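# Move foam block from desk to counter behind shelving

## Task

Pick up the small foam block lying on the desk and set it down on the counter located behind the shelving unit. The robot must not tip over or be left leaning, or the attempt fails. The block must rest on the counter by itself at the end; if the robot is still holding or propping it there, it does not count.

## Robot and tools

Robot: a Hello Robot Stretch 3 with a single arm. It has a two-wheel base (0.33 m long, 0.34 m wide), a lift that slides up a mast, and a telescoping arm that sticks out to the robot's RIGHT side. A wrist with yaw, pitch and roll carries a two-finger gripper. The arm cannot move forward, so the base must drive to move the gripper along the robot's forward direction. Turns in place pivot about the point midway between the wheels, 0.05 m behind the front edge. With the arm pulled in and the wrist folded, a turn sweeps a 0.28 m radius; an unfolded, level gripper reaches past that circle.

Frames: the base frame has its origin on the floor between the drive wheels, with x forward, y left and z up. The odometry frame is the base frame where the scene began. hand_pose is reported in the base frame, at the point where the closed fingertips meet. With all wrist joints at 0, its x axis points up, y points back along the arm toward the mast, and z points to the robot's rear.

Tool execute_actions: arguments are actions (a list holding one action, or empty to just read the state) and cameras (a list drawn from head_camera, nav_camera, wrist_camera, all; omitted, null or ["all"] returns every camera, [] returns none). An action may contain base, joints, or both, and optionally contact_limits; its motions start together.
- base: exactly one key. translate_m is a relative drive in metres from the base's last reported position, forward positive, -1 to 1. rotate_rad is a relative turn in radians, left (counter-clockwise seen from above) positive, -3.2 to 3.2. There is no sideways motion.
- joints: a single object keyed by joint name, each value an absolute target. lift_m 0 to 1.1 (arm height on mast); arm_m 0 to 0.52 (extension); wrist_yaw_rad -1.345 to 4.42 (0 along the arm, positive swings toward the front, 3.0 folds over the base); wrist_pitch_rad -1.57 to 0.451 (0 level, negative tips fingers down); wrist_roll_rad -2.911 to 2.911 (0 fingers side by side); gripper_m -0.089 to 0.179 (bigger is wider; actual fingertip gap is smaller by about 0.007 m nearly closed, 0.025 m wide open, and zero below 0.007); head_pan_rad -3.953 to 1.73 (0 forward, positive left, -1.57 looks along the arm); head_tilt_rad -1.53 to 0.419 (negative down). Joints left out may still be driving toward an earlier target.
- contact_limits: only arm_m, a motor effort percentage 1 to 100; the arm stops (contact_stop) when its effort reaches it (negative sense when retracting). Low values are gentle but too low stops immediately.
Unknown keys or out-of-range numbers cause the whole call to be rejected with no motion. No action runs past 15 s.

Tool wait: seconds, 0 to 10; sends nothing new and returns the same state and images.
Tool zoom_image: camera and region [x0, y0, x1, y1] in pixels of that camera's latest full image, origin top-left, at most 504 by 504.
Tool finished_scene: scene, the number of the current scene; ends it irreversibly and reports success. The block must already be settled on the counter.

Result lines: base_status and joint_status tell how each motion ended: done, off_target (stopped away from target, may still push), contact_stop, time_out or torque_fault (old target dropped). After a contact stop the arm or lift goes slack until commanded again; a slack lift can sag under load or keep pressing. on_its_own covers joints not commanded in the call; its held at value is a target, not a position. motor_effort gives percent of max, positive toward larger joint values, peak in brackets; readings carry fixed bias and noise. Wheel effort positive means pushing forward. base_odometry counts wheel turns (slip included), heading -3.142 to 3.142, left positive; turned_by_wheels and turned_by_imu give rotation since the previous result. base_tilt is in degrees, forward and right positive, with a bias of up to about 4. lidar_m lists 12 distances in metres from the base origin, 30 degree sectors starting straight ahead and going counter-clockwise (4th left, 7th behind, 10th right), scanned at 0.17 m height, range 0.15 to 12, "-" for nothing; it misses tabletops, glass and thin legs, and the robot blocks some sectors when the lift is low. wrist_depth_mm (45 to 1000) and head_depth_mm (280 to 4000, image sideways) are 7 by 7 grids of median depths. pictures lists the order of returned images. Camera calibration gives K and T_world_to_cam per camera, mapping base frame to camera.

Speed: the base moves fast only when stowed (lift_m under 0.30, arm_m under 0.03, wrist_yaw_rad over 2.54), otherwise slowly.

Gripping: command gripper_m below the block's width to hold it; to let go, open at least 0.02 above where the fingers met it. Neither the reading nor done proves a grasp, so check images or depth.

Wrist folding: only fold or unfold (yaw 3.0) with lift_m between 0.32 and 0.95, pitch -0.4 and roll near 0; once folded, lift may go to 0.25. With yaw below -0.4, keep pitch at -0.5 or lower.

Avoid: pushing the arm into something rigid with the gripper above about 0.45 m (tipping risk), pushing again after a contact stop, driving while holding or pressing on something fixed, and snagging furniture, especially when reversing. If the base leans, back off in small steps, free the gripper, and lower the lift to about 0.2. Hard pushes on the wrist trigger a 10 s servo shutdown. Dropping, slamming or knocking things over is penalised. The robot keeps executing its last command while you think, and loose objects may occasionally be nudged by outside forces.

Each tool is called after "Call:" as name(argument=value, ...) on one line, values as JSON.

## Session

Call:
execute_actions(actions=[])

Scene clock: 0.00 s.
base_odometry: x=+0.000 y=+0.000 heading=+0.000 (m, m, rad; odometry frame)
turned_by_wheels: +0.000 (rad since the last result)
turned_by_imu: +0.000 (rad since the last result)
base_tilt: forward=-0.3 right=-0.4 (deg)
lidar_m: 2.05 2.05 1.13 0.75 0.74 0.95 1.16 1.72 1.86 1.55 1.90 1.57
head_depth_mm: 1767 2476 2507 2496 2510 2538 2181 / 1773 2364 2421 2414 2419 2435 2176 / 1792 2244 2255 2271 2285 2274 2136 / 1814 2137 2139 2137 2152 2178 2132 / 1820 2039 2035 2055 2070 2068 2042 / 1852 1952 1955 1966 1958 1963 1967 / 1840 1870 1886 1890 1906 1904 1904
base_status: not commanded
joint_positions: lift_m=+0.327 arm_m=+0.001 wrist_yaw_rad=+2.905 wrist_pitch_rad=-0.553 wrist_roll_rad=-0.017 gripper_m=+0.037 head_pan_rad=+0.007 head_tilt_rad=+0.006
joint_status: not commanded
motor_effort: left_wheel=+0 right_wheel=+0 lift_m=+34 arm_m=+1 wrist_yaw_rad=+0 wrist_pitch_rad=+7 wrist_roll_rad=+0 gripper_m=+0 head_pan_rad=-1 head_tilt_rad=+1 (%)
hand_pose: x=+0.0269 y=+0.0534 z=+0.3105 quat_wxyz=(+0.271, +0.692, +0.114, +0.659) (m; base frame)
wrist_depth_mm: 542 658 754 - - - - / 590 - 813 - - - - / 648 - 794 806 809 816 835 / 641 626 651 655 663 664 672 / 540 546 - 575 576 560 563 / 479 - - 468 491 486 491 / - - - 432 426 430 431
pictures: head_camera (sideways: a quarter turn clockwise sets it upright), nav_camera (sideways: a quarter turn counterclockwise sets it upright), wrist_camera
camera_calibration (this result's frames):
head_camera: T_world_to_cam=[[0.00217384, -0.0465344, -0.998914, 1.31982], [-0.00286138, 0.998912, -0.0465405, 0.0671013], [0.999994, 0.00295945, 0.00203832, -0.0534978], [0, 0, 0, 1]] pos_world=[0.0508204, -0.00545315, 1.32162]
nav_camera: T_world_to_cam=[[0.0353769, 0.0149676, 0.999262, -1.2583], [0.0150482, -0.999782, 0.0144426, 0.0360729], [0.999261, 0.0145261, -0.0355944, -0.00944931], [0, 0, 0, 1]] pos_world=[0.0534142, 0.055036, 1.25651]
wrist_camera: T_world_to_cam=[[0.981923, -0.18665, 0.0314378, -0.0248631], [-0.0991406, -0.648656, -0.754597, 0.306986], [0.161238, 0.73784, -0.655435, 0.325885], [0, 0, 0, 1]] pos_world=[0.00230358, -0.0459634, 0.446028]
Images, in order (width x height): head_camera 896x504, nav_camera 672x504, wrist_camera 644x364.

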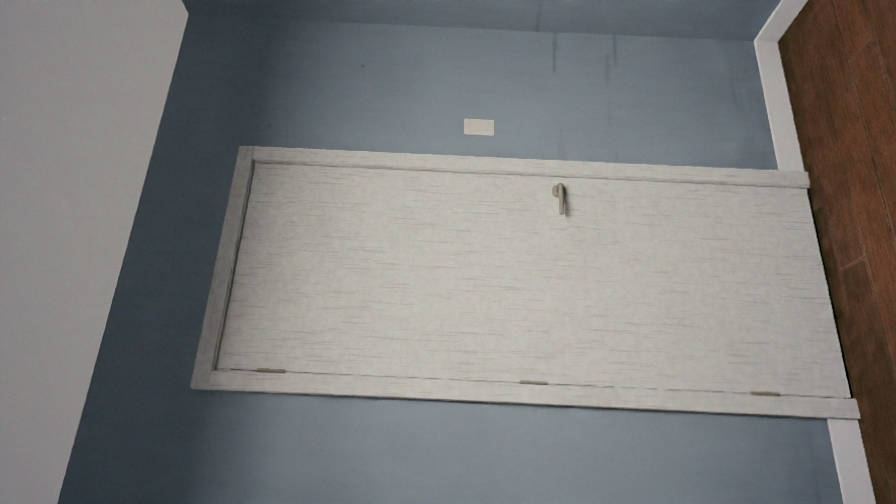

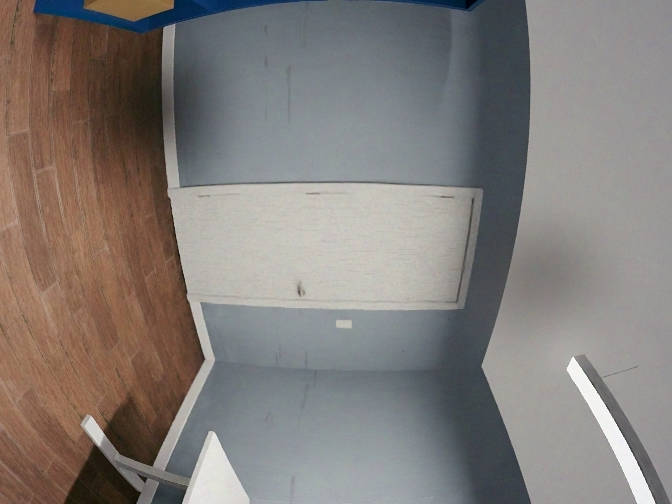

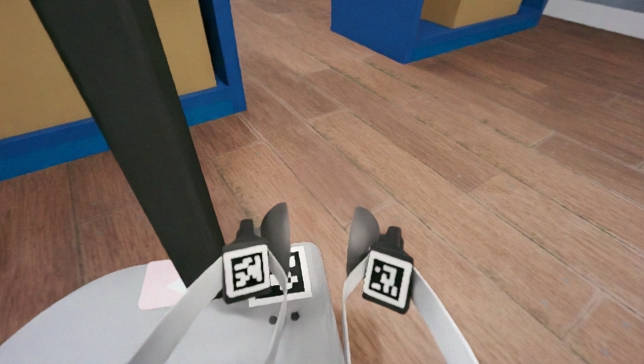

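Call:
execute_actions(actions=[{"joints":{"head_pan_rad":-1.3,"head_tilt_rad":-0.4}}], cameras=["head_camera","nav_camera"])

Call:
execute_actions(actions=[{"joints":{"head_pan_rad":1.5,"head_tilt_rad":-0.4}}], cameras=["head_camera","nav_camera"])

Scene clock: 1.37 s.
base_odometry: x=+0.000 y=+0.000 heading=+0.000 (m, m, rad; odometry frame)
turned_by_wheels: +0.000 (rad since the last result)
turned_by_imu: +0.000 (rad since the last result)
base_tilt: forward=-0.2 right=-0.4 (deg)
lidar_m: 2.05 2.05 1.13 0.74 0.74 0.95 1.16 1.72 1.85 1.55 1.90 1.57
head_depth_mm: 1654 1787 1934 1651 2215 1721 1382 / 1633 1752 1902 1520 2080 1698 1362 / 1608 1741 1883 1501 2161 1702 1361 / 1575 1705 1857 1478 2127 1687 1364 / 1552 1691 1832 1472 2106 1675 1344 / 1545 1675 1816 1451 2098 1667 1341 / 1539 1658 1777 1437 2051 1662 1341
base_status: not commanded
joint_positions: lift_m=+0.327 arm_m=+0.001 wrist_yaw_rad=+2.905 wrist_pitch_rad=-0.553 wrist_roll_rad=-0.017 gripper_m=+0.037 head_pan_rad=-1.293 head_tilt_rad=-0.395
joint_status: all done
motor_effort: left_wheel=+0(0) right_wheel=+0(0) lift_m=+34(34) arm_m=+1(1) wrist_yaw_rad=-1(1) wrist_pitch_rad=+7(8) wrist_roll_rad=+0(0) gripper_m=+0(0) head_pan_rad=-3(36) head_tilt_rad=-3(33) (%)
hand_pose: x=+0.0269 y=+0.0534 z=+0.3105 quat_wxyz=(+0.271, +0.692, +0.114, +0.659) (m; base frame)
wrist_depth_mm: 549 669 766 - - - - / 600 - 820 - - - - / 647 - 790 806 804 817 838 / 637 632 654 655 658 668 671 / 543 541 - 572 574 560 563 / 475 - - 463 491 485 494 / - - - 432 424 429 432
pictures: head_camera (sideways: a quarter turn clockwise sets it upright), nav_camera (sideways: a quarter turn counterclockwise sets it upright)
camera_calibration (this result's frames):
head_camera: T_world_to_cam=[[-0.151273, 0.360395, -0.920452, 1.2181], [0.956589, 0.288032, -0.0444354, 0.0584839], [0.249106, -0.887216, -0.388321, 0.459186], [0, 0, 0, 1]] pos_world=[0.0139341, -0.048444, 1.30211]
nav_camera: T_world_to_cam=[[0.13014, -0.402312, 0.906205, -1.13722], [-0.957867, -0.287035, 0.0101291, 0.04763], [0.256038, -0.869342, -0.422716, 0.498953], [0, 0, 0, 1]] pos_world=[0.0658707, -0.0100869, 1.24099]
Images, in order (width x height): head_camera 896x504, nav_camera 672x504.

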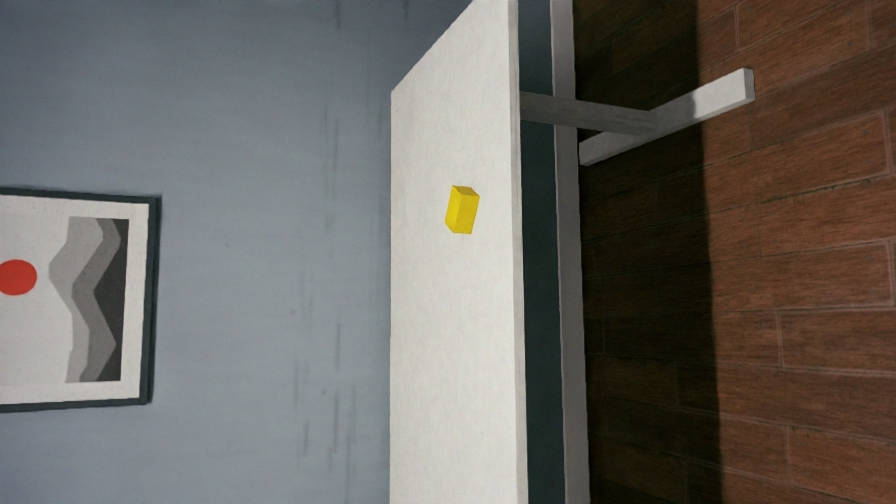

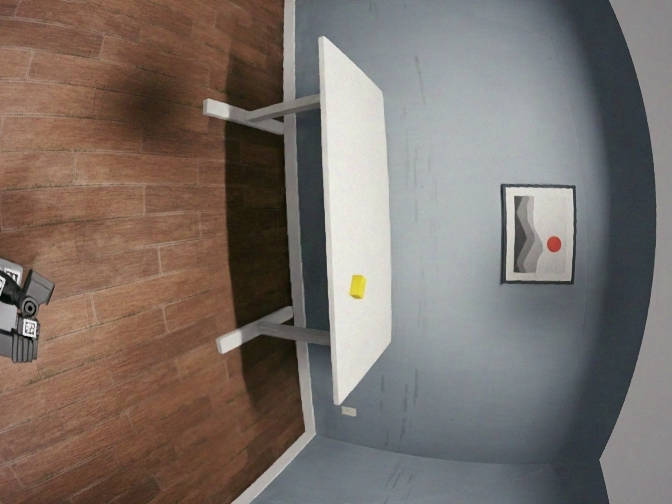

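Scene clock: 3.20 s.
base_odometry: x=+0.000 y=+0.000 heading=+0.000 (m, m, rad; odometry frame)
turned_by_wheels: +0.000 (rad since the last result)
turned_by_imu: +0.000 (rad since the last result)
base_tilt: forward=-0.3 right=-0.5 (deg)
lidar_m: 2.06 2.05 1.13 0.74 0.74 0.95 1.16 1.73 1.85 1.55 1.90 1.57
head_depth_mm: 1010 1047 1083 1123 1232 1517 1374 / 1150 1198 1251 1312 1372 1451 1363 / 2836 3131 3313 3088 1959 1638 1354 / 2713 2933 3031 2784 2227 1687 1351 / 2582 2759 2436 2595 2101 1615 1281 / 602 667 745 775 977 962 1035 / 696 935 673 717 1230 981 978
base_status: not commanded
joint_positions: lift_m=+0.327 arm_m=+0.001 wrist_yaw_rad=+2.905 wrist_pitch_rad=-0.553 wrist_roll_rad=-0.017 gripper_m=+0.037 head_pan_rad=+1.493 head_tilt_rad=-0.395
joint_status: all done
motor_effort: left_wheel=+0(0) right_wheel=+0(0) lift_m=+34(34) arm_m=+1(1) wrist_yaw_rad=+0(0) wrist_pitch_rad=+7(7) wrist_roll_rad=+0(0) gripper_m=+0(0) head_pan_rad=+2(38) head_tilt_rad=-3(4) (%)
hand_pose: x=+0.0269 y=+0.0534 z=+0.3105 quat_wxyz=(+0.271, +0.692, +0.114, +0.659) (m; base frame)
wrist_depth_mm: 543 672 760 - - - - / 597 - 809 - - - - / 639 - 791 799 812 816 828 / 630 631 645 654 660 670 680 / 545 542 - 568 576 562 568 / 476 - - 470 491 485 491 / - - - 437 428 427 429
pictures: head_camera (sideways: a quarter turn clockwise sets it upright), nav_camera (sideways: a quarter turn counterclockwise sets it upright)
camera_calibration (this result's frames):
head_camera: T_world_to_cam=[[0.0161425, -0.390689, -0.920381, 1.21698], [-0.996993, 0.0634803, -0.0444327, 0.0703974], [0.0757855, 0.918331, -0.38849, 0.460462], [0, 0, 0, 1]] pos_world=[0.0156442, 0.0481363, 1.3021]
nav_camera: T_world_to_cam=[[0.0182766, 0.422608, 0.906128, -1.13644], [0.997843, -0.0648667, 0.0101267, 0.0357033], [0.0630572, 0.903988, -0.422882, 0.500346], [0, 0, 0, 1]] pos_world=[-0.0464064, 0.0302784, 1.24099]
Images, in order (width x height): head_camera 896x504, nav_camera 672x504.

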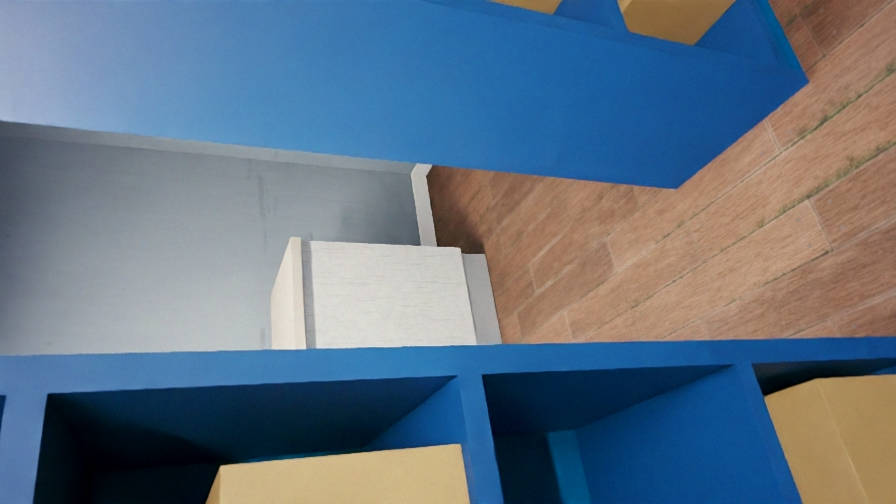

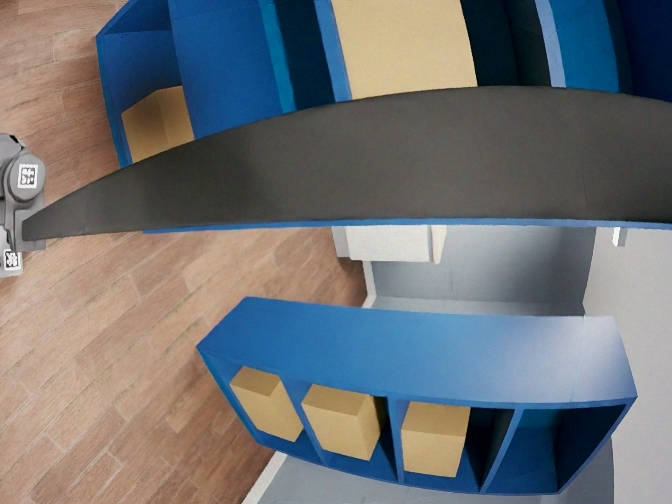

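Call:
execute_actions(actions=[{"base":{"rotate_rad":-1.48},"joints":{"lift_m":0.9,"head_pan_rad":-1.57,"head_tilt_rad":-0.7}}], cameras=[])

Call:
execute_actions(actions=[{"base":{"translate_m":0.66}}], cameras=[])

Call:
execute_actions(actions=[{"base":{"rotate_rad":1.81},"joints":{"wrist_pitch_rad":-0.4}}], cameras=[])

Call:
execute_actions(actions=[{"joints":{"wrist_yaw_rad":0,"wrist_pitch_rad":-0.4,"gripper_m":0.15}}])

Scene clock: 9.63 s.
base_odometry: x=+0.000 y=+0.000 heading=-1.480 (m, m, rad; odometry frame)
turned_by_wheels: -1.480 (rad since the last result)
turned_by_imu: -1.463 (rad since the last result)
base_tilt: forward=-0.2 right=-0.5 (deg)
lidar_m: 1.55 1.57 2.12 2.05 1.66 1.13 0.74 0.73 0.95 1.73 1.72 1.93
head_depth_mm: 1553 1516 1356 1382 1605 - 1120 / 1546 1747 1703 1859 1623 - 1126 / 1536 1733 2002 1925 1626 - - / 1505 1701 1949 2001 1634 - - / 1456 1639 1878 1986 1659 - 1128 / 1427 1590 1803 1977 1592 1370 1145 / 1386 1542 1756 1909 1596 1328 1143
base_status: done
joint_positions: lift_m=+0.900 arm_m=+0.001 wrist_yaw_rad=+2.905 wrist_pitch_rad=-0.553 wrist_roll_rad=-0.017 gripper_m=+0.037 head_pan_rad=-1.563 head_tilt_rad=-0.691
joint_status: all done
motor_effort: left_wheel=+5(10) right_wheel=-3(6) lift_m=+43(44) arm_m=+1(1) wrist_yaw_rad=+0(0) wrist_pitch_rad=+8(8) wrist_roll_rad=+1(0) gripper_m=+0(0) head_pan_rad=-2(38) head_tilt_rad=-5(31) (%)
hand_pose: x=+0.0269 y=+0.0534 z=+0.8833 quat_wxyz=(+0.271, +0.692, +0.114, +0.659) (m; base frame)
wrist_depth_mm: - - - - - - - / - - - - - - - / - - - - - - - / - - - - - - - / - - - - - - - / - - - - - - - / 937 950 954 977 976 990 992
pictures: none
No camera images: the call's "cameras" was empty. Leave "cameras" out to get every camera's image.

Scene clock: 17.20 s.
base_odometry: x=+0.060 y=-0.657 heading=-1.480 (m, m, rad; odometry frame)
turned_by_wheels: +0.000 (rad since the last result)
turned_by_imu: +0.002 (rad since the last result)
base_tilt: forward=-0.3 right=-0.5 (deg)
lidar_m: 0.89 1.27 1.16 2.25 2.24 1.73 1.36 1.36 1.52 1.52 1.51 1.52
head_depth_mm: 1446 1645 1935 2031 1677 - 1121 / 1398 1593 1856 2026 1659 - 1128 / 1353 1532 1769 1952 1620 - - / 1313 1444 1702 1912 1637 - - / 1275 1417 1654 1860 1637 - 1128 / 1233 1369 1593 1813 1586 1364 1146 / 1209 1342 1533 1775 1592 1326 1142
base_status: done
joint_positions: lift_m=+0.900 arm_m=+0.001 wrist_yaw_rad=+2.905 wrist_pitch_rad=-0.553 wrist_roll_rad=-0.017 gripper_m=+0.037 head_pan_rad=-1.563 head_tilt_rad=-0.691
joint_status: not commanded
motor_effort: left_wheel=+4(12) right_wheel=-3(3) lift_m=+43(43) arm_m=+1(1) wrist_yaw_rad=+0(1) wrist_pitch_rad=+7(8) wrist_roll_rad=+0(0) gripper_m=+0(0) head_pan_rad=-4(4) head_tilt_rad=-5(5) (%)
hand_pose: x=+0.0269 y=+0.0534 z=+0.8833 quat_wxyz=(+0.271, +0.692, +0.114, +0.659) (m; base frame)
wrist_depth_mm: - - - - 985 - 944 / - - - - 742 711 726 / - - - - - 573 554 / - - - - - - 447 / - - - - - - - / - - - - - - - / 949 966 958 957 972 988 982
pictures: none
No camera images: the call's "cameras" was empty. Leave "cameras" out to get every camera's image.

Scene clock: 21.00 s.
base_odometry: x=+0.060 y=-0.657 heading=+0.330 (m, m, rad; odometry frame)
turned_by_wheels: +1.810 (rad since the last result)
turned_by_imu: +1.786 (rad since the last result)
base_tilt: forward=-0.3 right=-0.4 (deg)
lidar_m: 2.24 2.10 1.72 1.36 1.65 1.61 1.51 1.55 0.89 1.26 1.30 1.16
head_depth_mm: 1064 1199 1201 900 743 - 1121 / 1060 1193 1188 893 755 - 1126 / 1053 1189 1180 890 755 - - / 1052 1182 1174 824 743 - - / 1048 1178 1166 881 730 - 1127 / 1042 1179 1155 873 747 1357 1141 / 1040 1169 1143 868 742 1325 1142
base_status: done
joint_positions: lift_m=+0.900 arm_m=+0.001 wrist_yaw_rad=+2.905 wrist_pitch_rad=-0.421 wrist_roll_rad=-0.017 gripper_m=+0.037 head_pan_rad=-1.563 head_tilt_rad=-0.691
joint_status: all done
motor_effort: left_wheel=-4(11) right_wheel=+3(4) lift_m=+43(43) arm_m=+1(1) wrist_yaw_rad=+0(0) wrist_pitch_rad=+13(14) wrist_roll_rad=+1(1) gripper_m=+0(0) head_pan_rad=-4(3) head_tilt_rad=-5(6) (%)
hand_pose: x=+0.0312 y=+0.0714 z=+0.9116 quat_wxyz=(+0.228, +0.698, +0.067, +0.675) (m; base frame)
wrist_depth_mm: - - - - - - - / - - - - - - - / - - - - - - - / - - - - - - - / - - - - - - - / - - - - - - - / - - - - - - -
pictures: none
No camera images: the call's "cameras" was empty. Leave "cameras" out to get every camera's image.

Scene clock: 23.47 s.
base_odometry: x=+0.060 y=-0.657 heading=+0.330 (m, m, rad; odometry frame)
turned_by_wheels: +0.000 (rad since the last result)
turned_by_imu: +0.000 (rad since the last result)
base_tilt: forward=-0.3 right=-0.5 (deg)
lidar_m: 2.23 2.10 1.73 1.36 1.65 1.61 1.51 1.54 0.89 1.27 1.29 1.16
head_depth_mm: 1063 1198 1197 900 743 - - / 1058 1197 1186 897 762 - - / 1056 1188 1180 889 779 - - / 1049 1187 1169 826 753 - 1155 / 1043 1182 1165 880 771 1337 1150 / 1043 1176 1158 875 747 1336 1143 / 1034 1169 1141 871 743 1326 1143
base_status: not commanded
joint_positions: lift_m=+0.900 arm_m=+0.001 wrist_yaw_rad=+0.002 wrist_pitch_rad=-0.421 wrist_roll_rad=-0.017 gripper_m=+0.150 head_pan_rad=-1.563 head_tilt_rad=-0.691
joint_status: all done
motor_effort: left_wheel=-4(4) right_wheel=+2(2) lift_m=+43(43) arm_m=+1(1) wrist_yaw_rad=-3(1) wrist_pitch_rad=+13(13) wrist_roll_rad=+0(0) gripper_m=+0(90) head_pan_rad=-4(3) head_tilt_rad=-5(5) (%)
hand_pose: x=-0.0211 y=-0.3703 z=+0.9116 quat_wxyz=(+0.698, +0.150, -0.685, -0.146) (m; base frame)
wrist_depth_mm: 907 911 915 914 922 921 941 / 922 952 965 970 958 - - / 674 685 699 705 729 793 - / 517 525 535 489 549 557 - / 426 448 434 436 441 464 451 / 365 - 365 367 372 - 379 / 983 - - - - - -
pictures: head_camera (sideways: a quarter turn clockwise sets it upright), nav_camera (sideways: a quarter turn counterclockwise sets it upright), wrist_camera
camera_calibration (this result's frames):
head_camera: T_world_to_cam=[[-0.051476, 0.639931, -0.766707, 1.017], [0.998672, 0.0344763, -0.0382744, 0.0501903], [0.00194022, -0.767659, -0.640856, 0.789265], [0, 0, 0, 1]] pos_world=[0.00069612, -0.0466535, 1.28747]
nav_camera: T_world_to_cam=[[0.0198727, -0.669007, 0.742991, -0.923743], [-0.999714, -0.023198, 0.0058512, 0.0534577], [0.0133214, -0.742894, -0.669276, 0.821215], [0, 0, 0, 1]] pos_world=[0.0608599, -0.00667425, 1.23564]
wrist_camera: T_world_to_cam=[[-0.998225, -0.0462169, 0.0375508, -0.0710252], [-0.0567904, 0.549153, -0.83379, 0.997593], [0.017914, -0.834443, -0.550803, 0.35964], [0, 0, 0, 1]] pos_world=[-0.0206881, -0.251014, 1.03254]
Images, in order (width x height): head_camera 896x504, nav_camera 672x504, wrist_camera 644x364.

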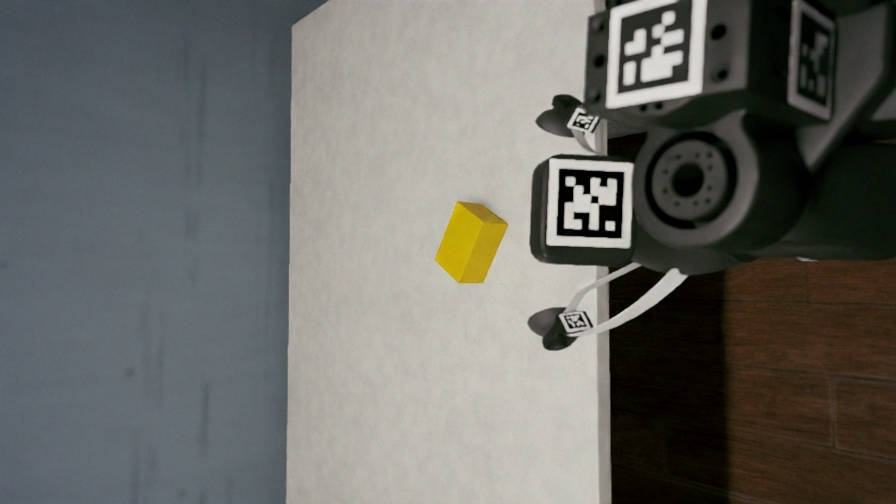

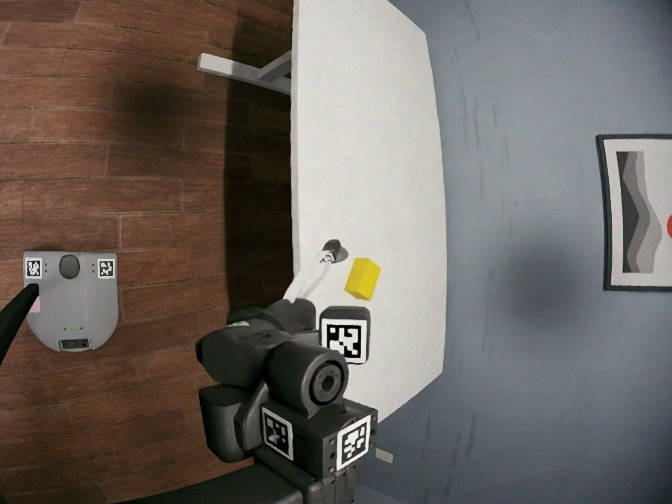

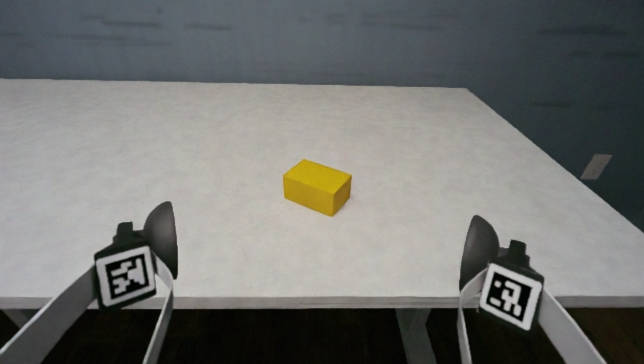

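Call:
execute_actions(actions=[{"joints":{"arm_m":0.26,"lift_m":0.79}}], cameras=[])

Call:
execute_actions(actions=[{"joints":{"lift_m":0.735}}], cameras=["wrist_camera"])

Scene clock: 26.83 s.
base_odometry: x=+0.060 y=-0.657 heading=+0.330 (m, m, rad; odometry frame)
turned_by_wheels: +0.000 (rad since the last result)
turned_by_imu: -0.001 (rad since the last result)
base_tilt: forward=-0.2 right=-0.4 (deg)
lidar_m: 2.24 2.10 1.72 1.36 1.65 1.61 1.51 1.54 0.89 1.27 1.29 1.16
head_depth_mm: 1061 1200 1203 897 764 - - / 1060 1199 1189 982 715 1316 1159 / 1056 1191 1185 - 744 1351 1157 / 1053 1181 1169 917 753 1335 1152 / 1050 1178 1159 878 750 1343 1152 / 1039 1175 1153 874 746 1337 1151 / 1038 1167 1149 870 743 1324 1139
base_status: not commanded
joint_positions: lift_m=+0.790 arm_m=+0.260 wrist_yaw_rad=+0.001 wrist_pitch_rad=-0.420 wrist_roll_rad=-0.017 gripper_m=+0.150 head_pan_rad=-1.563 head_tilt_rad=-0.691
joint_status: all done
motor_effort: left_wheel=-4(4) right_wheel=+3(2) lift_m=+25(37) arm_m=+2(3) wrist_yaw_rad=-1(3) wrist_pitch_rad=+12(12) wrist_roll_rad=+0(1) gripper_m=+0(0) head_pan_rad=-4(4) head_tilt_rad=-5(5) (%)
hand_pose: x=-0.0214 y=-0.6288 z=+0.8025 quat_wxyz=(+0.698, +0.149, -0.685, -0.146) (m; base frame)
wrist_depth_mm: 668 683 681 690 691 693 696 / 619 634 649 677 683 727 763 / 439 443 448 459 468 476 488 / 335 342 345 349 354 361 366 / 274 288 268 220 285 299 292 / 237 - 211 186 239 - 244 / 194 200 202 193 205 204 209
pictures: none
No camera images: the call's "cameras" was empty. Leave "cameras" out to get every camera's image.

Scene clock: 28.17 s.
base_odometry: x=+0.060 y=-0.657 heading=+0.330 (m, m, rad; odometry frame)
turned_by_wheels: +0.000 (rad since the last result)
turned_by_imu: +0.000 (rad since the last result)
base_tilt: forward=-0.1 right=-0.4 (deg)
lidar_m: 2.24 2.09 1.72 1.36 1.65 1.60 1.51 1.54 0.89 1.27 1.29 1.16
head_depth_mm: 1061 1208 1196 899 762 1362 - / 1060 1196 1191 928 - 1340 1161 / 1051 1192 1184 940 1487 1350 1157 / 1052 1183 1176 917 753 1348 1151 / 1045 1179 1159 877 751 1332 1149 / 1043 1172 1159 873 745 1340 1148 / 1039 1168 1143 868 742 1329 1142
base_status: not commanded
joint_positions: lift_m=+0.735 arm_m=+0.260 wrist_yaw_rad=+0.001 wrist_pitch_rad=-0.420 wrist_roll_rad=-0.017 gripper_m=+0.150 head_pan_rad=-1.563 head_tilt_rad=-0.691
joint_status: all done
motor_effort: left_wheel=-5(4) right_wheel=+3(3) lift_m=+24(24) arm_m=+3(2) wrist_yaw_rad=-1(1) wrist_pitch_rad=+12(12) wrist_roll_rad=+0(1) gripper_m=+0(0) head_pan_rad=-2(4) head_tilt_rad=-5(5) (%)
hand_pose: x=-0.0214 y=-0.6288 z=+0.7475 quat_wxyz=(+0.698, +0.149, -0.685, -0.146) (m; base frame)
wrist_depth_mm: 667 666 679 671 689 701 703 / 452 462 474 480 492 512 744 / 317 320 330 333 339 346 354 / 244 247 174 176 258 260 265 / 198 209 176 147 206 218 213 / 172 - 170 161 174 - 177 / 141 145 147 148 149 148 152
pictures: wrist_camera
camera_calibration (this result's frames):
wrist_camera: T_world_to_cam=[[-0.998285, -0.0448839, 0.037585, -0.0762907], [-0.0560726, 0.54858, -0.834216, 1.00267], [0.0168245, -0.834892, -0.550156, 0.0527363], [0, 0, 0, 1]] pos_world=[-0.0208248, -0.509439, 0.868323]
Images, in order (width x height): wrist_camera 644x364.

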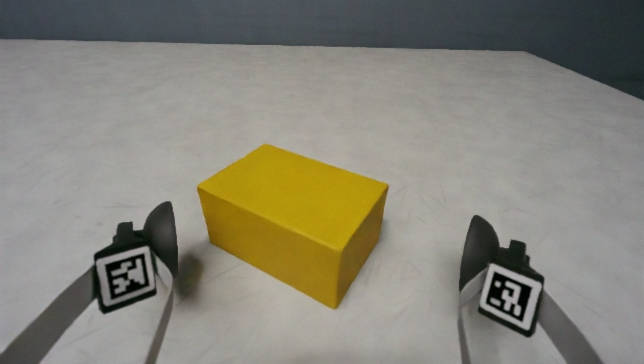

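Call:
execute_actions(actions=[{"joints":{"gripper_m":0.02}}], cameras=["wrist_camera"])

Call:
execute_actions(actions=[{"joints":{"lift_m":0.9,"arm_m":0.0,"head_pan_rad":0.9,"head_tilt_rad":-0.5}}])

Scene clock: 30.03 s.
base_odometry: x=+0.060 y=-0.657 heading=+0.330 (m, m, rad; odometry frame)
turned_by_wheels: +0.000 (rad since the last result)
turned_by_imu: +0.000 (rad since the last result)
base_tilt: forward=-0.3 right=-0.6 (deg)
lidar_m: 2.24 2.10 1.72 1.36 1.65 1.61 1.52 1.54 0.89 1.27 1.29 1.16
head_depth_mm: 1064 1205 1197 896 763 1362 - / 1059 1190 1187 925 - 1335 1162 / 1058 1190 1177 938 1484 1342 1153 / 1050 1188 1178 853 764 1343 1152 / 1042 1178 1165 881 749 1333 1153 / 1040 1179 1157 875 746 1335 1144 / 1039 1170 1147 871 745 1324 1145
base_status: not commanded
joint_positions: lift_m=+0.735 arm_m=+0.260 wrist_yaw_rad=+0.001 wrist_pitch_rad=-0.420 wrist_roll_rad=-0.017 gripper_m=+0.020 head_pan_rad=-1.563 head_tilt_rad=-0.691
joint_status: all done
motor_effort: left_wheel=-4(5) right_wheel=+2(3) lift_m=+24(24) arm_m=+3(3) wrist_yaw_rad=-1(0) wrist_pitch_rad=+12(12) wrist_roll_rad=+0(0) gripper_m=-1(89) head_pan_rad=-4(3) head_tilt_rad=-6(5) (%)
hand_pose: x=-0.0214 y=-0.6288 z=+0.7475 quat_wxyz=(+0.698, +0.149, -0.685, -0.146) (m; base frame)
wrist_depth_mm: 655 660 663 672 680 698 696 / 450 460 470 485 498 513 737 / 317 323 325 332 339 344 353 / 244 247 227 180 247 261 265 / 198 199 203 173 208 209 212 / 167 169 170 166 177 175 177 / 144 146 147 147 149 150 151
pictures: wrist_camera
camera_calibration (this result's frames):
wrist_camera: T_world_to_cam=[[-0.998285, -0.0448845, 0.037585, -0.0762909], [-0.0560729, 0.54858, -0.834216, 1.00267], [0.016825, -0.834892, -0.550156, 0.0527363], [0, 0, 0, 1]] pos_world=[-0.0208248, -0.509439, 0.868323]
Images, in order (width x height): wrist_camera 644x364.

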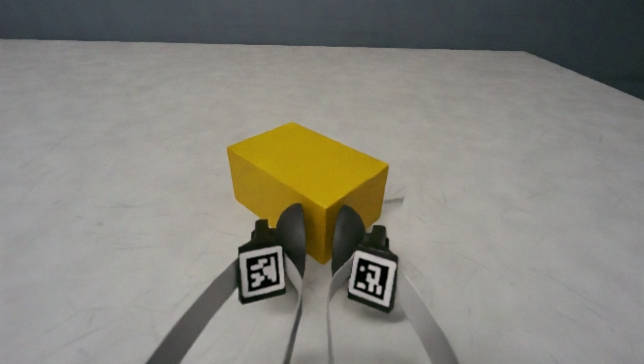

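Scene clock: 33.17 s.
base_odometry: x=+0.060 y=-0.657 heading=+0.330 (m, m, rad; odometry frame)
turned_by_wheels: +0.000 (rad since the last result)
turned_by_imu: -0.001 (rad since the last result)
base_tilt: forward=-0.3 right=-0.5 (deg)
lidar_m: 2.24 2.10 1.73 1.36 1.64 1.61 1.51 1.55 0.89 1.27 1.29 1.16
head_depth_mm: 2090 2257 2399 2499 1958 1553 1279 / 1965 2117 2457 2542 1945 1532 1267 / 2115 1836 2104 2322 1937 1525 1272 / 1924 1809 1965 2217 1933 1520 1258 / 1480 1629 1796 2045 1915 1508 1249 / 1708 3497 3440 2424 1909 1510 1251 / 3139 3087 3056 2577 1759 1501 1243
base_status: not commanded
joint_positions: lift_m=+0.900 arm_m=+0.002 wrist_yaw_rad=+0.001 wrist_pitch_rad=-0.420 wrist_roll_rad=-0.017 gripper_m=+0.020 head_pan_rad=+0.893 head_tilt_rad=-0.507
joint_status: all done
joint sent to its limit — the command would take arm_m past its lower limit, so that joint was sent only as far as its limit.
motor_effort: left_wheel=-4(4) right_wheel=+2(2) lift_m=+43(47) arm_m=-1(0) wrist_yaw_rad=-1(1) wrist_pitch_rad=+12(12) wrist_roll_rad=+0(1) gripper_m=+0(1) head_pan_rad=+2(41) head_tilt_rad=+5(25) (%)
hand_pose: x=-0.0214 y=-0.3707 z=+0.9119 quat_wxyz=(+0.698, +0.149, -0.685, -0.146) (m; base frame)
wrist_depth_mm: 889 905 908 919 928 931 928 / 944 957 962 959 966 - - / 679 693 696 717 728 784 - / 522 524 539 503 550 556 - / 423 429 434 454 445 450 453 / 358 361 365 367 378 375 378 / 994 - - - - - -
pictures: head_camera (sideways: a quarter turn clockwise sets it upright), nav_camera (sideways: a quarter turn counterclockwise sets it upright), wrist_camera
camera_calibration (this result's frames):
head_camera: T_world_to_cam=[[-0.270479, -0.410134, -0.870994, 1.1543], [-0.790158, 0.611426, -0.0425325, 0.0666555], [0.549993, 0.676719, -0.489449, 0.588942], [0, 0, 0, 1]] pos_world=[0.0409693, 0.0341162, 1.29648]
nav_camera: T_world_to_cam=[[0.315768, 0.415634, 0.852959, -1.06891], [0.787666, -0.616042, 0.00859087, 0.0389861], [0.529029, 0.669134, -0.521907, 0.626354], [0, 0, 0, 1]] pos_world=[-0.024541, 0.0491753, 1.2383]
wrist_camera: T_world_to_cam=[[-0.998289, -0.0447805, 0.0375966, -0.0708739], [-0.0560211, 0.548366, -0.83436, 0.998205], [0.0167464, -0.835039, -0.549937, 0.358435], [0, 0, 0, 1]] pos_world=[-0.0208347, -0.251248, 1.03264]
Images, in order (width x height): head_camera 896x504, nav_camera 672x504, wrist_camera 644x364.

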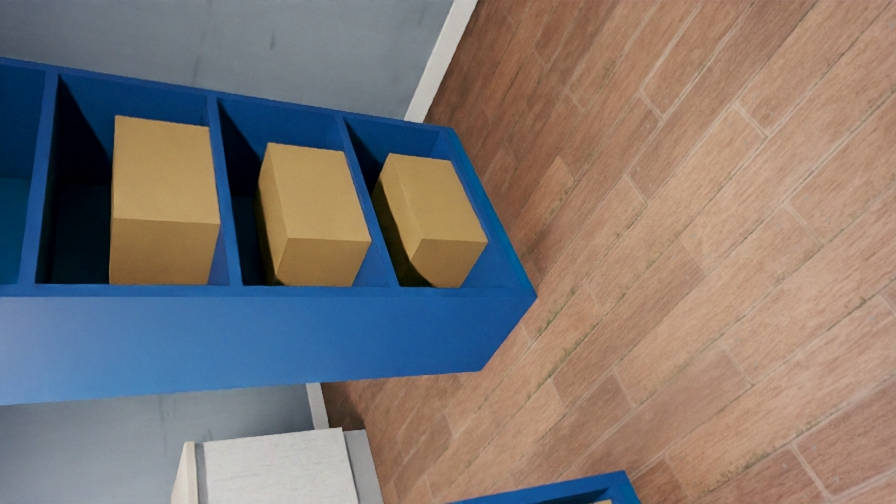

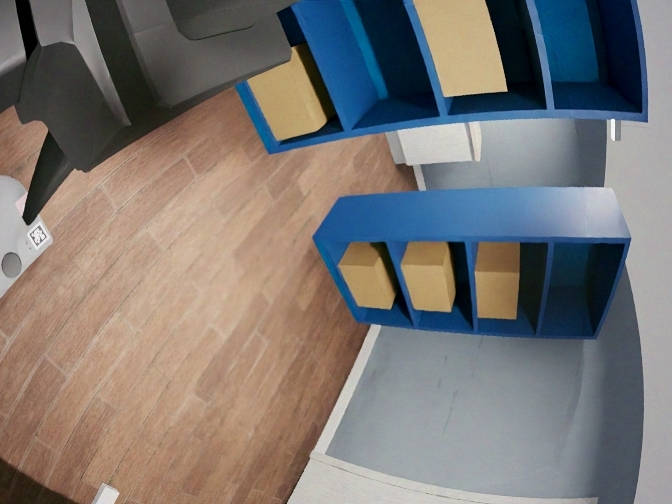

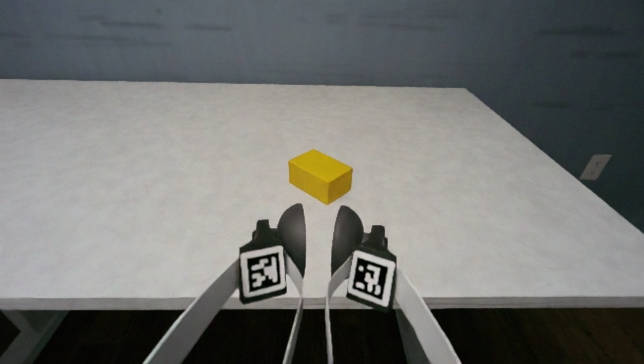

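Call:
execute_actions(actions=[{"base":{"translate_m":-0.15},"joints":{"wrist_yaw_rad":0.8,"gripper_m":0.15,"arm_m":0.3,"lift_m":0.82,"head_pan_rad":-1.57,"head_tilt_rad":-0.7}}])

Scene clock: 36.80 s.
base_odometry: x=-0.082 y=-0.706 heading=+0.330 (m, m, rad; odometry frame)
turned_by_wheels: +0.000 (rad since the last result)
turned_by_imu: -0.002 (rad since the last result)
base_tilt: forward=-0.2 right=-0.4 (deg)
lidar_m: 2.38 2.08 1.44 1.36 1.36 1.46 1.37 1.39 1.36 0.85 1.31 1.28
head_depth_mm: 1077 1213 1392 984 - - - / 1071 1205 1248 - 781 1352 1160 / 1066 1203 1240 - 755 1318 1156 / 1058 1191 1169 - 753 1347 1155 / 1057 1196 1161 825 749 1339 1150 / 1052 1187 1155 874 746 1335 1145 / 1049 1182 1146 870 744 1331 1151
base_status: done
joint_positions: lift_m=+0.820 arm_m=+0.300 wrist_yaw_rad=+0.799 wrist_pitch_rad=-0.420 wrist_roll_rad=-0.017 gripper_m=+0.150 head_pan_rad=-1.563 head_tilt_rad=-0.691
joint_status: all done
motor_effort: left_wheel=-4(12) right_wheel=+2(2) lift_m=+25(37) arm_m=+3(3) wrist_yaw_rad=+2(2) wrist_pitch_rad=+11(12) wrist_roll_rad=+0(0) gripper_m=+0(90) head_pan_rad=-4(39) head_tilt_rad=-5(26) (%)
hand_pose: x=+0.1392 y=-0.6011 z=+0.8326 quat_wxyz=(+0.700, +0.404, -0.574, +0.136) (m; base frame)
wrist_depth_mm: - - - 943 749 627 534 / 713 725 745 763 738 663 558 / 500 512 519 526 541 547 558 / 387 391 398 405 407 412 423 / 328 329 320 323 275 345 335 / - - 269 271 224 - 280 / 236 231 232 234 230 235 241
pictures: head_camera (sideways: a quarter turn clockwise sets it upright), nav_camera (sideways: a quarter turn counterclockwise sets it upright), wrist_camera
camera_calibration (this result's frames):
head_camera: T_world_to_cam=[[-0.0515006, 0.639896, -0.766734, 1.01704], [0.998671, 0.0345135, -0.0382756, 0.0501918], [0.00197026, -0.767686, -0.640823, 0.789222], [0, 0, 0, 1]] pos_world=[0.000697938, -0.0466543, 1.28747]
nav_camera: T_world_to_cam=[[0.0198984, -0.668974, 0.743019, -0.92378], [-0.999713, -0.0232366, 0.00585186, 0.0534568], [0.0133505, -0.742922, -0.669245, 0.821174], [0, 0, 0, 1]] pos_world=[0.0608602, -0.00667494, 1.23564]
wrist_camera: T_world_to_cam=[[-0.66457, -0.746279, 0.0376014, -0.386074], [-0.431799, 0.34248, -0.83442, 0.996032], [0.609833, -0.570767, -0.549844, 0.195945], [0, 0, 0, 1]] pos_world=[0.0540181, -0.5174, 0.953365]
Images, in order (width x height): head_camera 896x504, nav_camera 672x504, wrist_camera 644x364.

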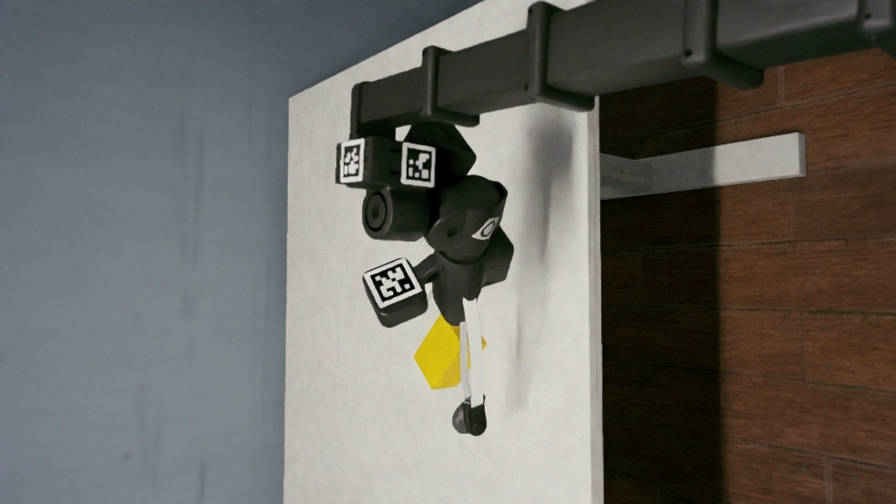

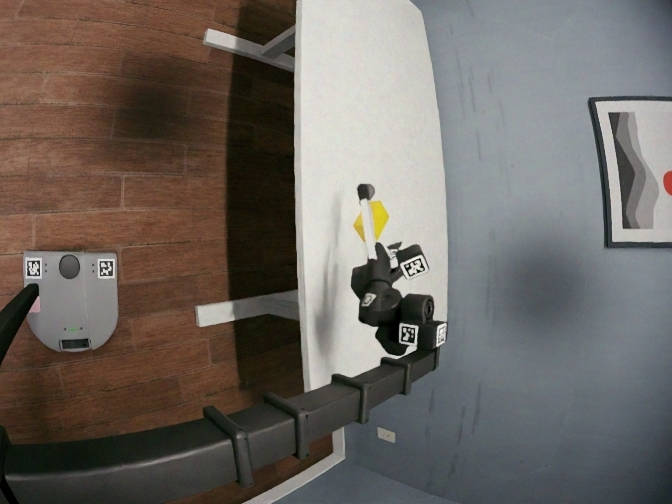

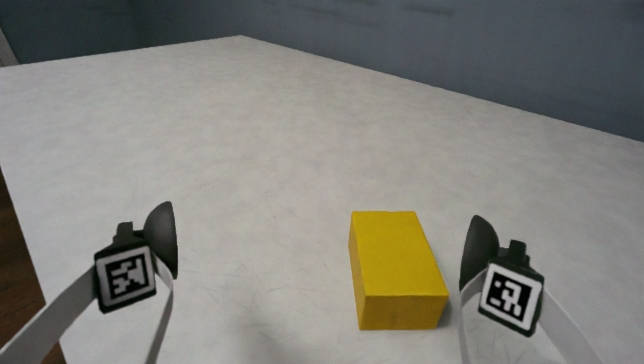

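Call:
execute_actions(actions=[{"joints":{"arm_m":0.385}}], cameras=[])

Call:
execute_actions(actions=[{"joints":{"lift_m":0.735}}], cameras=["wrist_camera"])

Scene clock: 38.77 s.
base_odometry: x=-0.082 y=-0.706 heading=+0.330 (m, m, rad; odometry frame)
turned_by_wheels: +0.000 (rad since the last result)
turned_by_imu: +0.000 (rad since the last result)
base_tilt: forward=-0.4 right=-0.5 (deg)
lidar_m: 2.39 2.08 1.44 1.36 1.36 1.45 1.37 1.39 1.36 0.85 1.30 1.28
head_depth_mm: 1071 1211 1400 1003 - - - / 1073 1208 1305 863 760 1350 1164 / 1066 1199 1296 859 756 1315 1158 / 1061 1195 1236 826 754 1347 1157 / 1059 1188 1192 824 751 1330 1151 / 1051 1186 1154 846 747 1333 1147 / 1051 1182 1146 871 742 1327 1144
base_status: not commanded
joint_positions: lift_m=+0.820 arm_m=+0.385 wrist_yaw_rad=+0.799 wrist_pitch_rad=-0.420 wrist_roll_rad=-0.017 gripper_m=+0.150 head_pan_rad=-1.563 head_tilt_rad=-0.691
joint_status: all done
motor_effort: left_wheel=-4(4) right_wheel=+2(2) lift_m=+25(25) arm_m=+3(2) wrist_yaw_rad=+2(1) wrist_pitch_rad=+12(12) wrist_roll_rad=+0(1) gripper_m=+0(0) head_pan_rad=-4(4) head_tilt_rad=-5(5) (%)
hand_pose: x=+0.1392 y=-0.6861 z=+0.8326 quat_wxyz=(+0.700, +0.404, -0.574, +0.136) (m; base frame)
wrist_depth_mm: - - - 838 666 547 472 / 712 725 747 778 694 589 497 / 499 508 516 526 533 543 509 / 389 392 395 400 407 411 420 / 315 328 319 325 327 345 334 / 272 - 270 219 275 - 279 / 223 230 231 188 235 234 240
pictures: none
No camera images: the call's "cameras" was empty. Leave "cameras" out to get every camera's image.

Scene clock: 40.37 s.
base_odometry: x=-0.082 y=-0.706 heading=+0.330 (m, m, rad; odometry frame)
turned_by_wheels: +0.000 (rad since the last result)
turned_by_imu: +0.000 (rad since the last result)
base_tilt: forward=-0.2 right=-0.5 (deg)
lidar_m: 2.38 2.08 1.44 1.36 1.36 1.45 1.37 1.39 1.36 0.85 1.31 1.28
head_depth_mm: 1073 1212 1390 899 763 1395 - / 1069 1204 1191 930 - 1350 1151 / 1068 1206 1180 - 756 1311 1157 / 1060 1193 1168 - 752 1345 1155 / 1055 1191 1163 834 749 1330 1149 / 1049 1187 1151 875 745 1330 1151 / 1047 1184 1146 869 742 1333 1142
base_status: not commanded
joint_positions: lift_m=+0.735 arm_m=+0.385 wrist_yaw_rad=+0.799 wrist_pitch_rad=-0.420 wrist_roll_rad=-0.017 gripper_m=+0.150 head_pan_rad=-1.563 head_tilt_rad=-0.691
joint_status: all done
motor_effort: left_wheel=-4(4) right_wheel=+2(3) lift_m=+24(24) arm_m=+3(2) wrist_yaw_rad=+2(1) wrist_pitch_rad=+11(12) wrist_roll_rad=+0(0) gripper_m=+0(0) head_pan_rad=-4(3) head_tilt_rad=-5(5) (%)
hand_pose: x=+0.1392 y=-0.6861 z=+0.7476 quat_wxyz=(+0.700, +0.404, -0.574, +0.136) (m; base frame)
wrist_depth_mm: 797 823 849 757 669 555 475 / 448 461 473 486 496 516 475 / 317 322 327 331 339 345 351 / 244 247 249 175 257 260 264 / 198 208 194 141 206 216 211 / 173 - 160 123 168 - 176 / 141 145 142 139 148 148 151
pictures: wrist_camera
camera_calibration (this result's frames):
wrist_camera: T_world_to_cam=[[-0.664566, -0.746283, 0.0376013, -0.446313], [-0.431801, 0.342477, -0.83442, 0.954208], [0.609836, -0.570764, -0.549844, 0.100692], [0, 0, 0, 1]] pos_world=[0.0540186, -0.602399, 0.868358]
Images, in order (width x height): wrist_camera 644x364.

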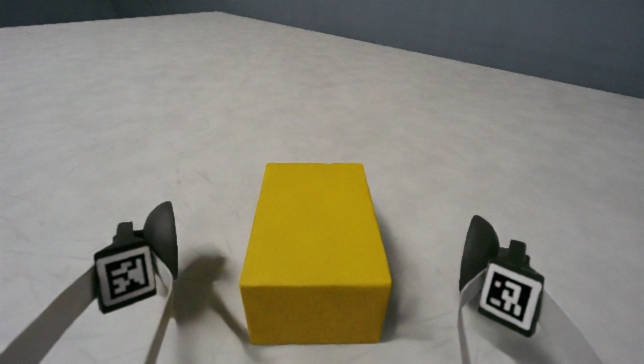

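Call:
execute_actions(actions=[{"joints":{"gripper_m":0.02}}], cameras=[])

Call:
execute_actions(actions=[{"joints":{"lift_m":0.9,"arm_m":0.0}}], cameras=["wrist_camera"])

Call:
execute_actions(actions=[{"base":{"rotate_rad":0.75},"joints":{"wrist_yaw_rad":3.0,"head_pan_rad":0,"head_tilt_rad":-0.6}}])

Scene clock: 42.33 s.
base_odometry: x=-0.082 y=-0.706 heading=+0.330 (m, m, rad; odometry frame)
turned_by_wheels: +0.000 (rad since the last result)
turned_by_imu: +0.000 (rad since the last result)
base_tilt: forward=-0.4 right=-0.5 (deg)
lidar_m: 2.38 2.08 1.44 1.36 1.36 1.45 1.36 1.39 1.36 0.85 1.31 1.28
head_depth_mm: 1071 1213 1392 899 763 1390 - / 1071 1210 1188 929 - 1350 1154 / 1064 1203 1187 - 756 1314 1158 / 1059 1195 1178 - 754 1344 1154 / 1060 1190 1163 824 751 1341 1150 / 1050 1183 1152 859 745 1332 1147 / 1045 1177 1146 870 743 1323 1142
base_status: not commanded
joint_positions: lift_m=+0.735 arm_m=+0.385 wrist_yaw_rad=+0.799 wrist_pitch_rad=-0.418 wrist_roll_rad=-0.017 gripper_m=+0.021 head_pan_rad=-1.563 head_tilt_rad=-0.691
joint_status: all done
motor_effort: left_wheel=-5(5) right_wheel=+3(3) lift_m=+25(25) arm_m=+3(2) wrist_yaw_rad=+1(1) wrist_pitch_rad=+10(12) wrist_roll_rad=+0(0) gripper_m=-24(100) head_pan_rad=-3(3) head_tilt_rad=-5(5) (%)
hand_pose: x=+0.1394 y=-0.6863 z=+0.7481 quat_wxyz=(+0.699, +0.403, -0.574, +0.137) (m; base frame)
wrist_depth_mm: - 835 880 788 663 555 473 / 462 463 481 487 503 517 481 / 319 323 328 336 342 346 354 / 245 249 250 175 258 261 266 / 200 200 149 142 216 210 212 / 168 169 126 126 129 176 178 / 145 146 143 140 149 151 152
pictures: none
No camera images: the call's "cameras" was empty. Leave "cameras" out to get every camera's image.

Scene clock: 46.37 s.
base_odometry: x=-0.082 y=-0.706 heading=+0.330 (m, m, rad; odometry frame)
turned_by_wheels: +0.000 (rad since the last result)
turned_by_imu: -0.001 (rad since the last result)
base_tilt: forward=-0.2 right=-0.4 (deg)
lidar_m: 2.39 2.08 1.44 1.36 1.36 1.45 1.37 1.39 1.36 0.85 1.30 1.28
head_depth_mm: 1071 1210 1393 900 743 - 1118 / 1068 1207 1192 893 758 - 1118 / 1065 1199 1179 892 754 - - / 1059 1190 1172 884 752 - 1100 / 1055 1189 1161 881 748 - 1126 / 1053 1185 1153 872 726 1248 1145 / 1047 1174 1148 870 444 1270 1140
base_status: not commanded
joint_positions: lift_m=+0.900 arm_m=+0.002 wrist_yaw_rad=+0.800 wrist_pitch_rad=-0.418 wrist_roll_rad=-0.017 gripper_m=+0.028 head_pan_rad=-1.563 head_tilt_rad=-0.691
joint_status: all done
joint sent to its limit — the command would take arm_m past its lower limit, so that joint was sent only as far as its limit.
on_its_own: gripper_m is held at +0.026, not at your +0.020, by its stall guard, which is not easing now
motor_effort: left_wheel=-5(5) right_wheel=+2(3) lift_m=+43(44) arm_m=-1(1) wrist_yaw_rad=+0(1) wrist_pitch_rad=+11(11) wrist_roll_rad=+0(0) gripper_m=-21(24) head_pan_rad=-4(3) head_tilt_rad=-6(5) (%)
hand_pose: x=+0.1395 y=-0.3029 z=+0.9122 quat_wxyz=(+0.699, +0.403, -0.574, +0.137) (m; base frame)
wrist_depth_mm: - - - - - 882 735 / - - - - - 914 778 / - - 704 714 725 742 761 / - - - 176 550 554 565 / - - 148 142 458 449 453 / - - 126 126 129 372 379 / - - - 144 - 330 323
pictures: wrist_camera
camera_calibration (this result's frames):
wrist_camera: T_world_to_cam=[[-0.663903, -0.746869, 0.0376765, -0.16667], [-0.43111, 0.34108, -0.835349, 0.96083], [0.611046, -0.570834, -0.548427, 0.408278], [0, 0, 0, 1]] pos_world=[0.0540944, -0.219142, 1.03282]
Images, in order (width x height): wrist_camera 644x364.

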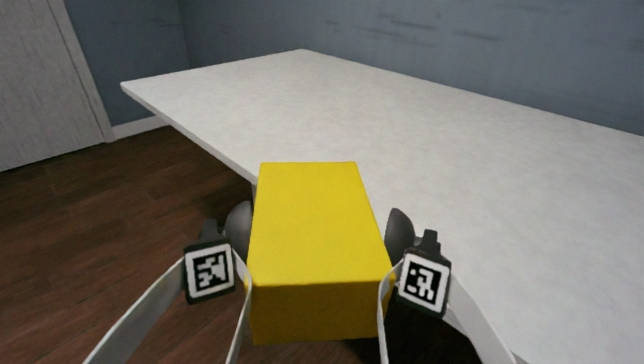

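Scene clock: 48.50 s.
base_odometry: x=-0.082 y=-0.706 heading=+1.080 (m, m, rad; odometry frame)
turned_by_wheels: +0.750 (rad since the last result)
turned_by_imu: +0.740 (rad since the last result)
base_tilt: forward=-0.3 right=-0.6 (deg)
lidar_m: 1.81 1.36 1.36 1.71 1.38 1.37 1.50 0.85 1.28 1.28 2.16 2.39
head_depth_mm: 2091 2261 2493 2272 1754 1434 1211 / 2218 2453 2679 2270 1755 1434 1208 / 2021 2367 2691 2262 1741 1418 1202 / 1792 2069 2308 2228 1726 1420 1196 / 1745 1874 1973 2136 1726 1410 1184 / 1559 1762 2037 2150 1711 1407 1185 / 1780 3583 3068 2210 1705 1398 1182
base_status: done
joint_positions: lift_m=+0.900 arm_m=+0.002 wrist_yaw_rad=+2.998 wrist_pitch_rad=-0.418 wrist_roll_rad=-0.017 gripper_m=+0.028 head_pan_rad=-0.007 head_tilt_rad=-0.606
joint_status: all done
on_its_own: gripper_m is held at +0.026, not at your +0.020, by its stall guard, which is not easing now
motor_effort: left_wheel=-4(11) right_wheel=+3(6) lift_m=+43(43) arm_m=-1(1) wrist_yaw_rad=+3(5) wrist_pitch_rad=+11(11) wrist_roll_rad=+0(0) gripper_m=-21(21) head_pan_rad=+2(38) head_tilt_rad=+3(17) (%)
hand_pose: x=+0.0109 y=+0.0756 z=+0.9122 quat_wxyz=(+0.196, +0.694, +0.099, +0.685) (m; base frame)
wrist_depth_mm: - - - - - - - / - - - - - - - / - - - - - - - / - - - 175 - - - / - - 140 142 - - - / - - 123 126 129 - - / - - 993 144 - - -
pictures: head_camera (sideways: a quarter turn clockwise sets it upright), nav_camera (sideways: a quarter turn counterclockwise sets it upright), wrist_camera
camera_calibration (this result's frames):
head_camera: T_world_to_cam=[[-0.57288, -0.0424632, -0.818539, 1.08775], [-0.0162989, 0.99905, -0.0404202, 0.0591796], [0.819477, -0.00981467, -0.573028, 0.696041], [0, 0, 0, 1]] pos_world=[0.053724, -0.00610272, 1.29161]
nav_camera: T_world_to_cam=[[0.603402, 0.0104184, 0.797369, -0.998183], [0.00781362, -0.999944, 0.00715237, 0.045617], [0.797399, 0.00191459, -0.60345, 0.730804], [0, 0, 0, 1]] pos_world=[0.0192069, 0.0546148, 1.2366]
wrist_camera: T_world_to_cam=[[0.994355, -0.0991894, 0.0376855, -0.0363217], [-0.0231282, -0.549233, -0.835349, 0.839127], [0.103556, 0.829762, -0.548427, 0.602607], [0, 0, 0, 1]] pos_world=[-0.00687936, -0.0427463, 1.03282]
Images, in order (width x height): head_camera 896x504, nav_camera 672x504, wrist_camera 644x364.

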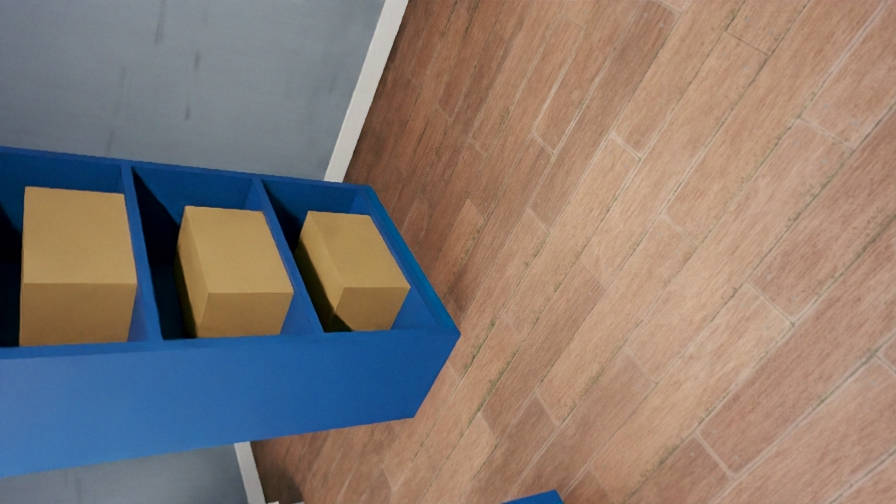

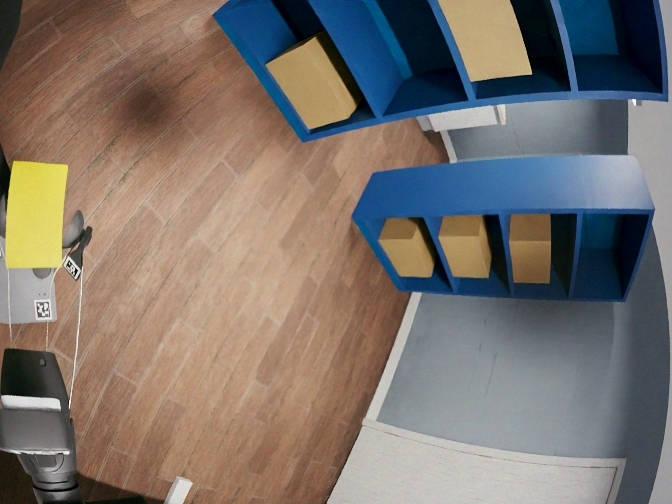

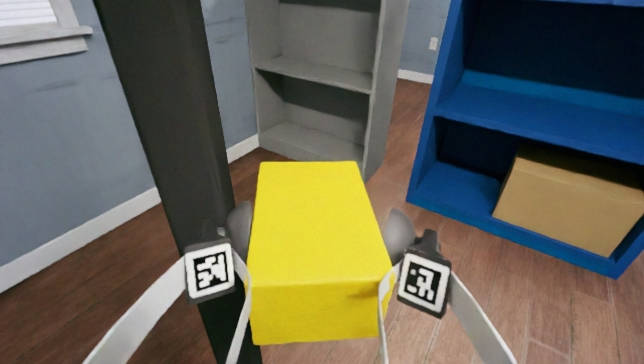

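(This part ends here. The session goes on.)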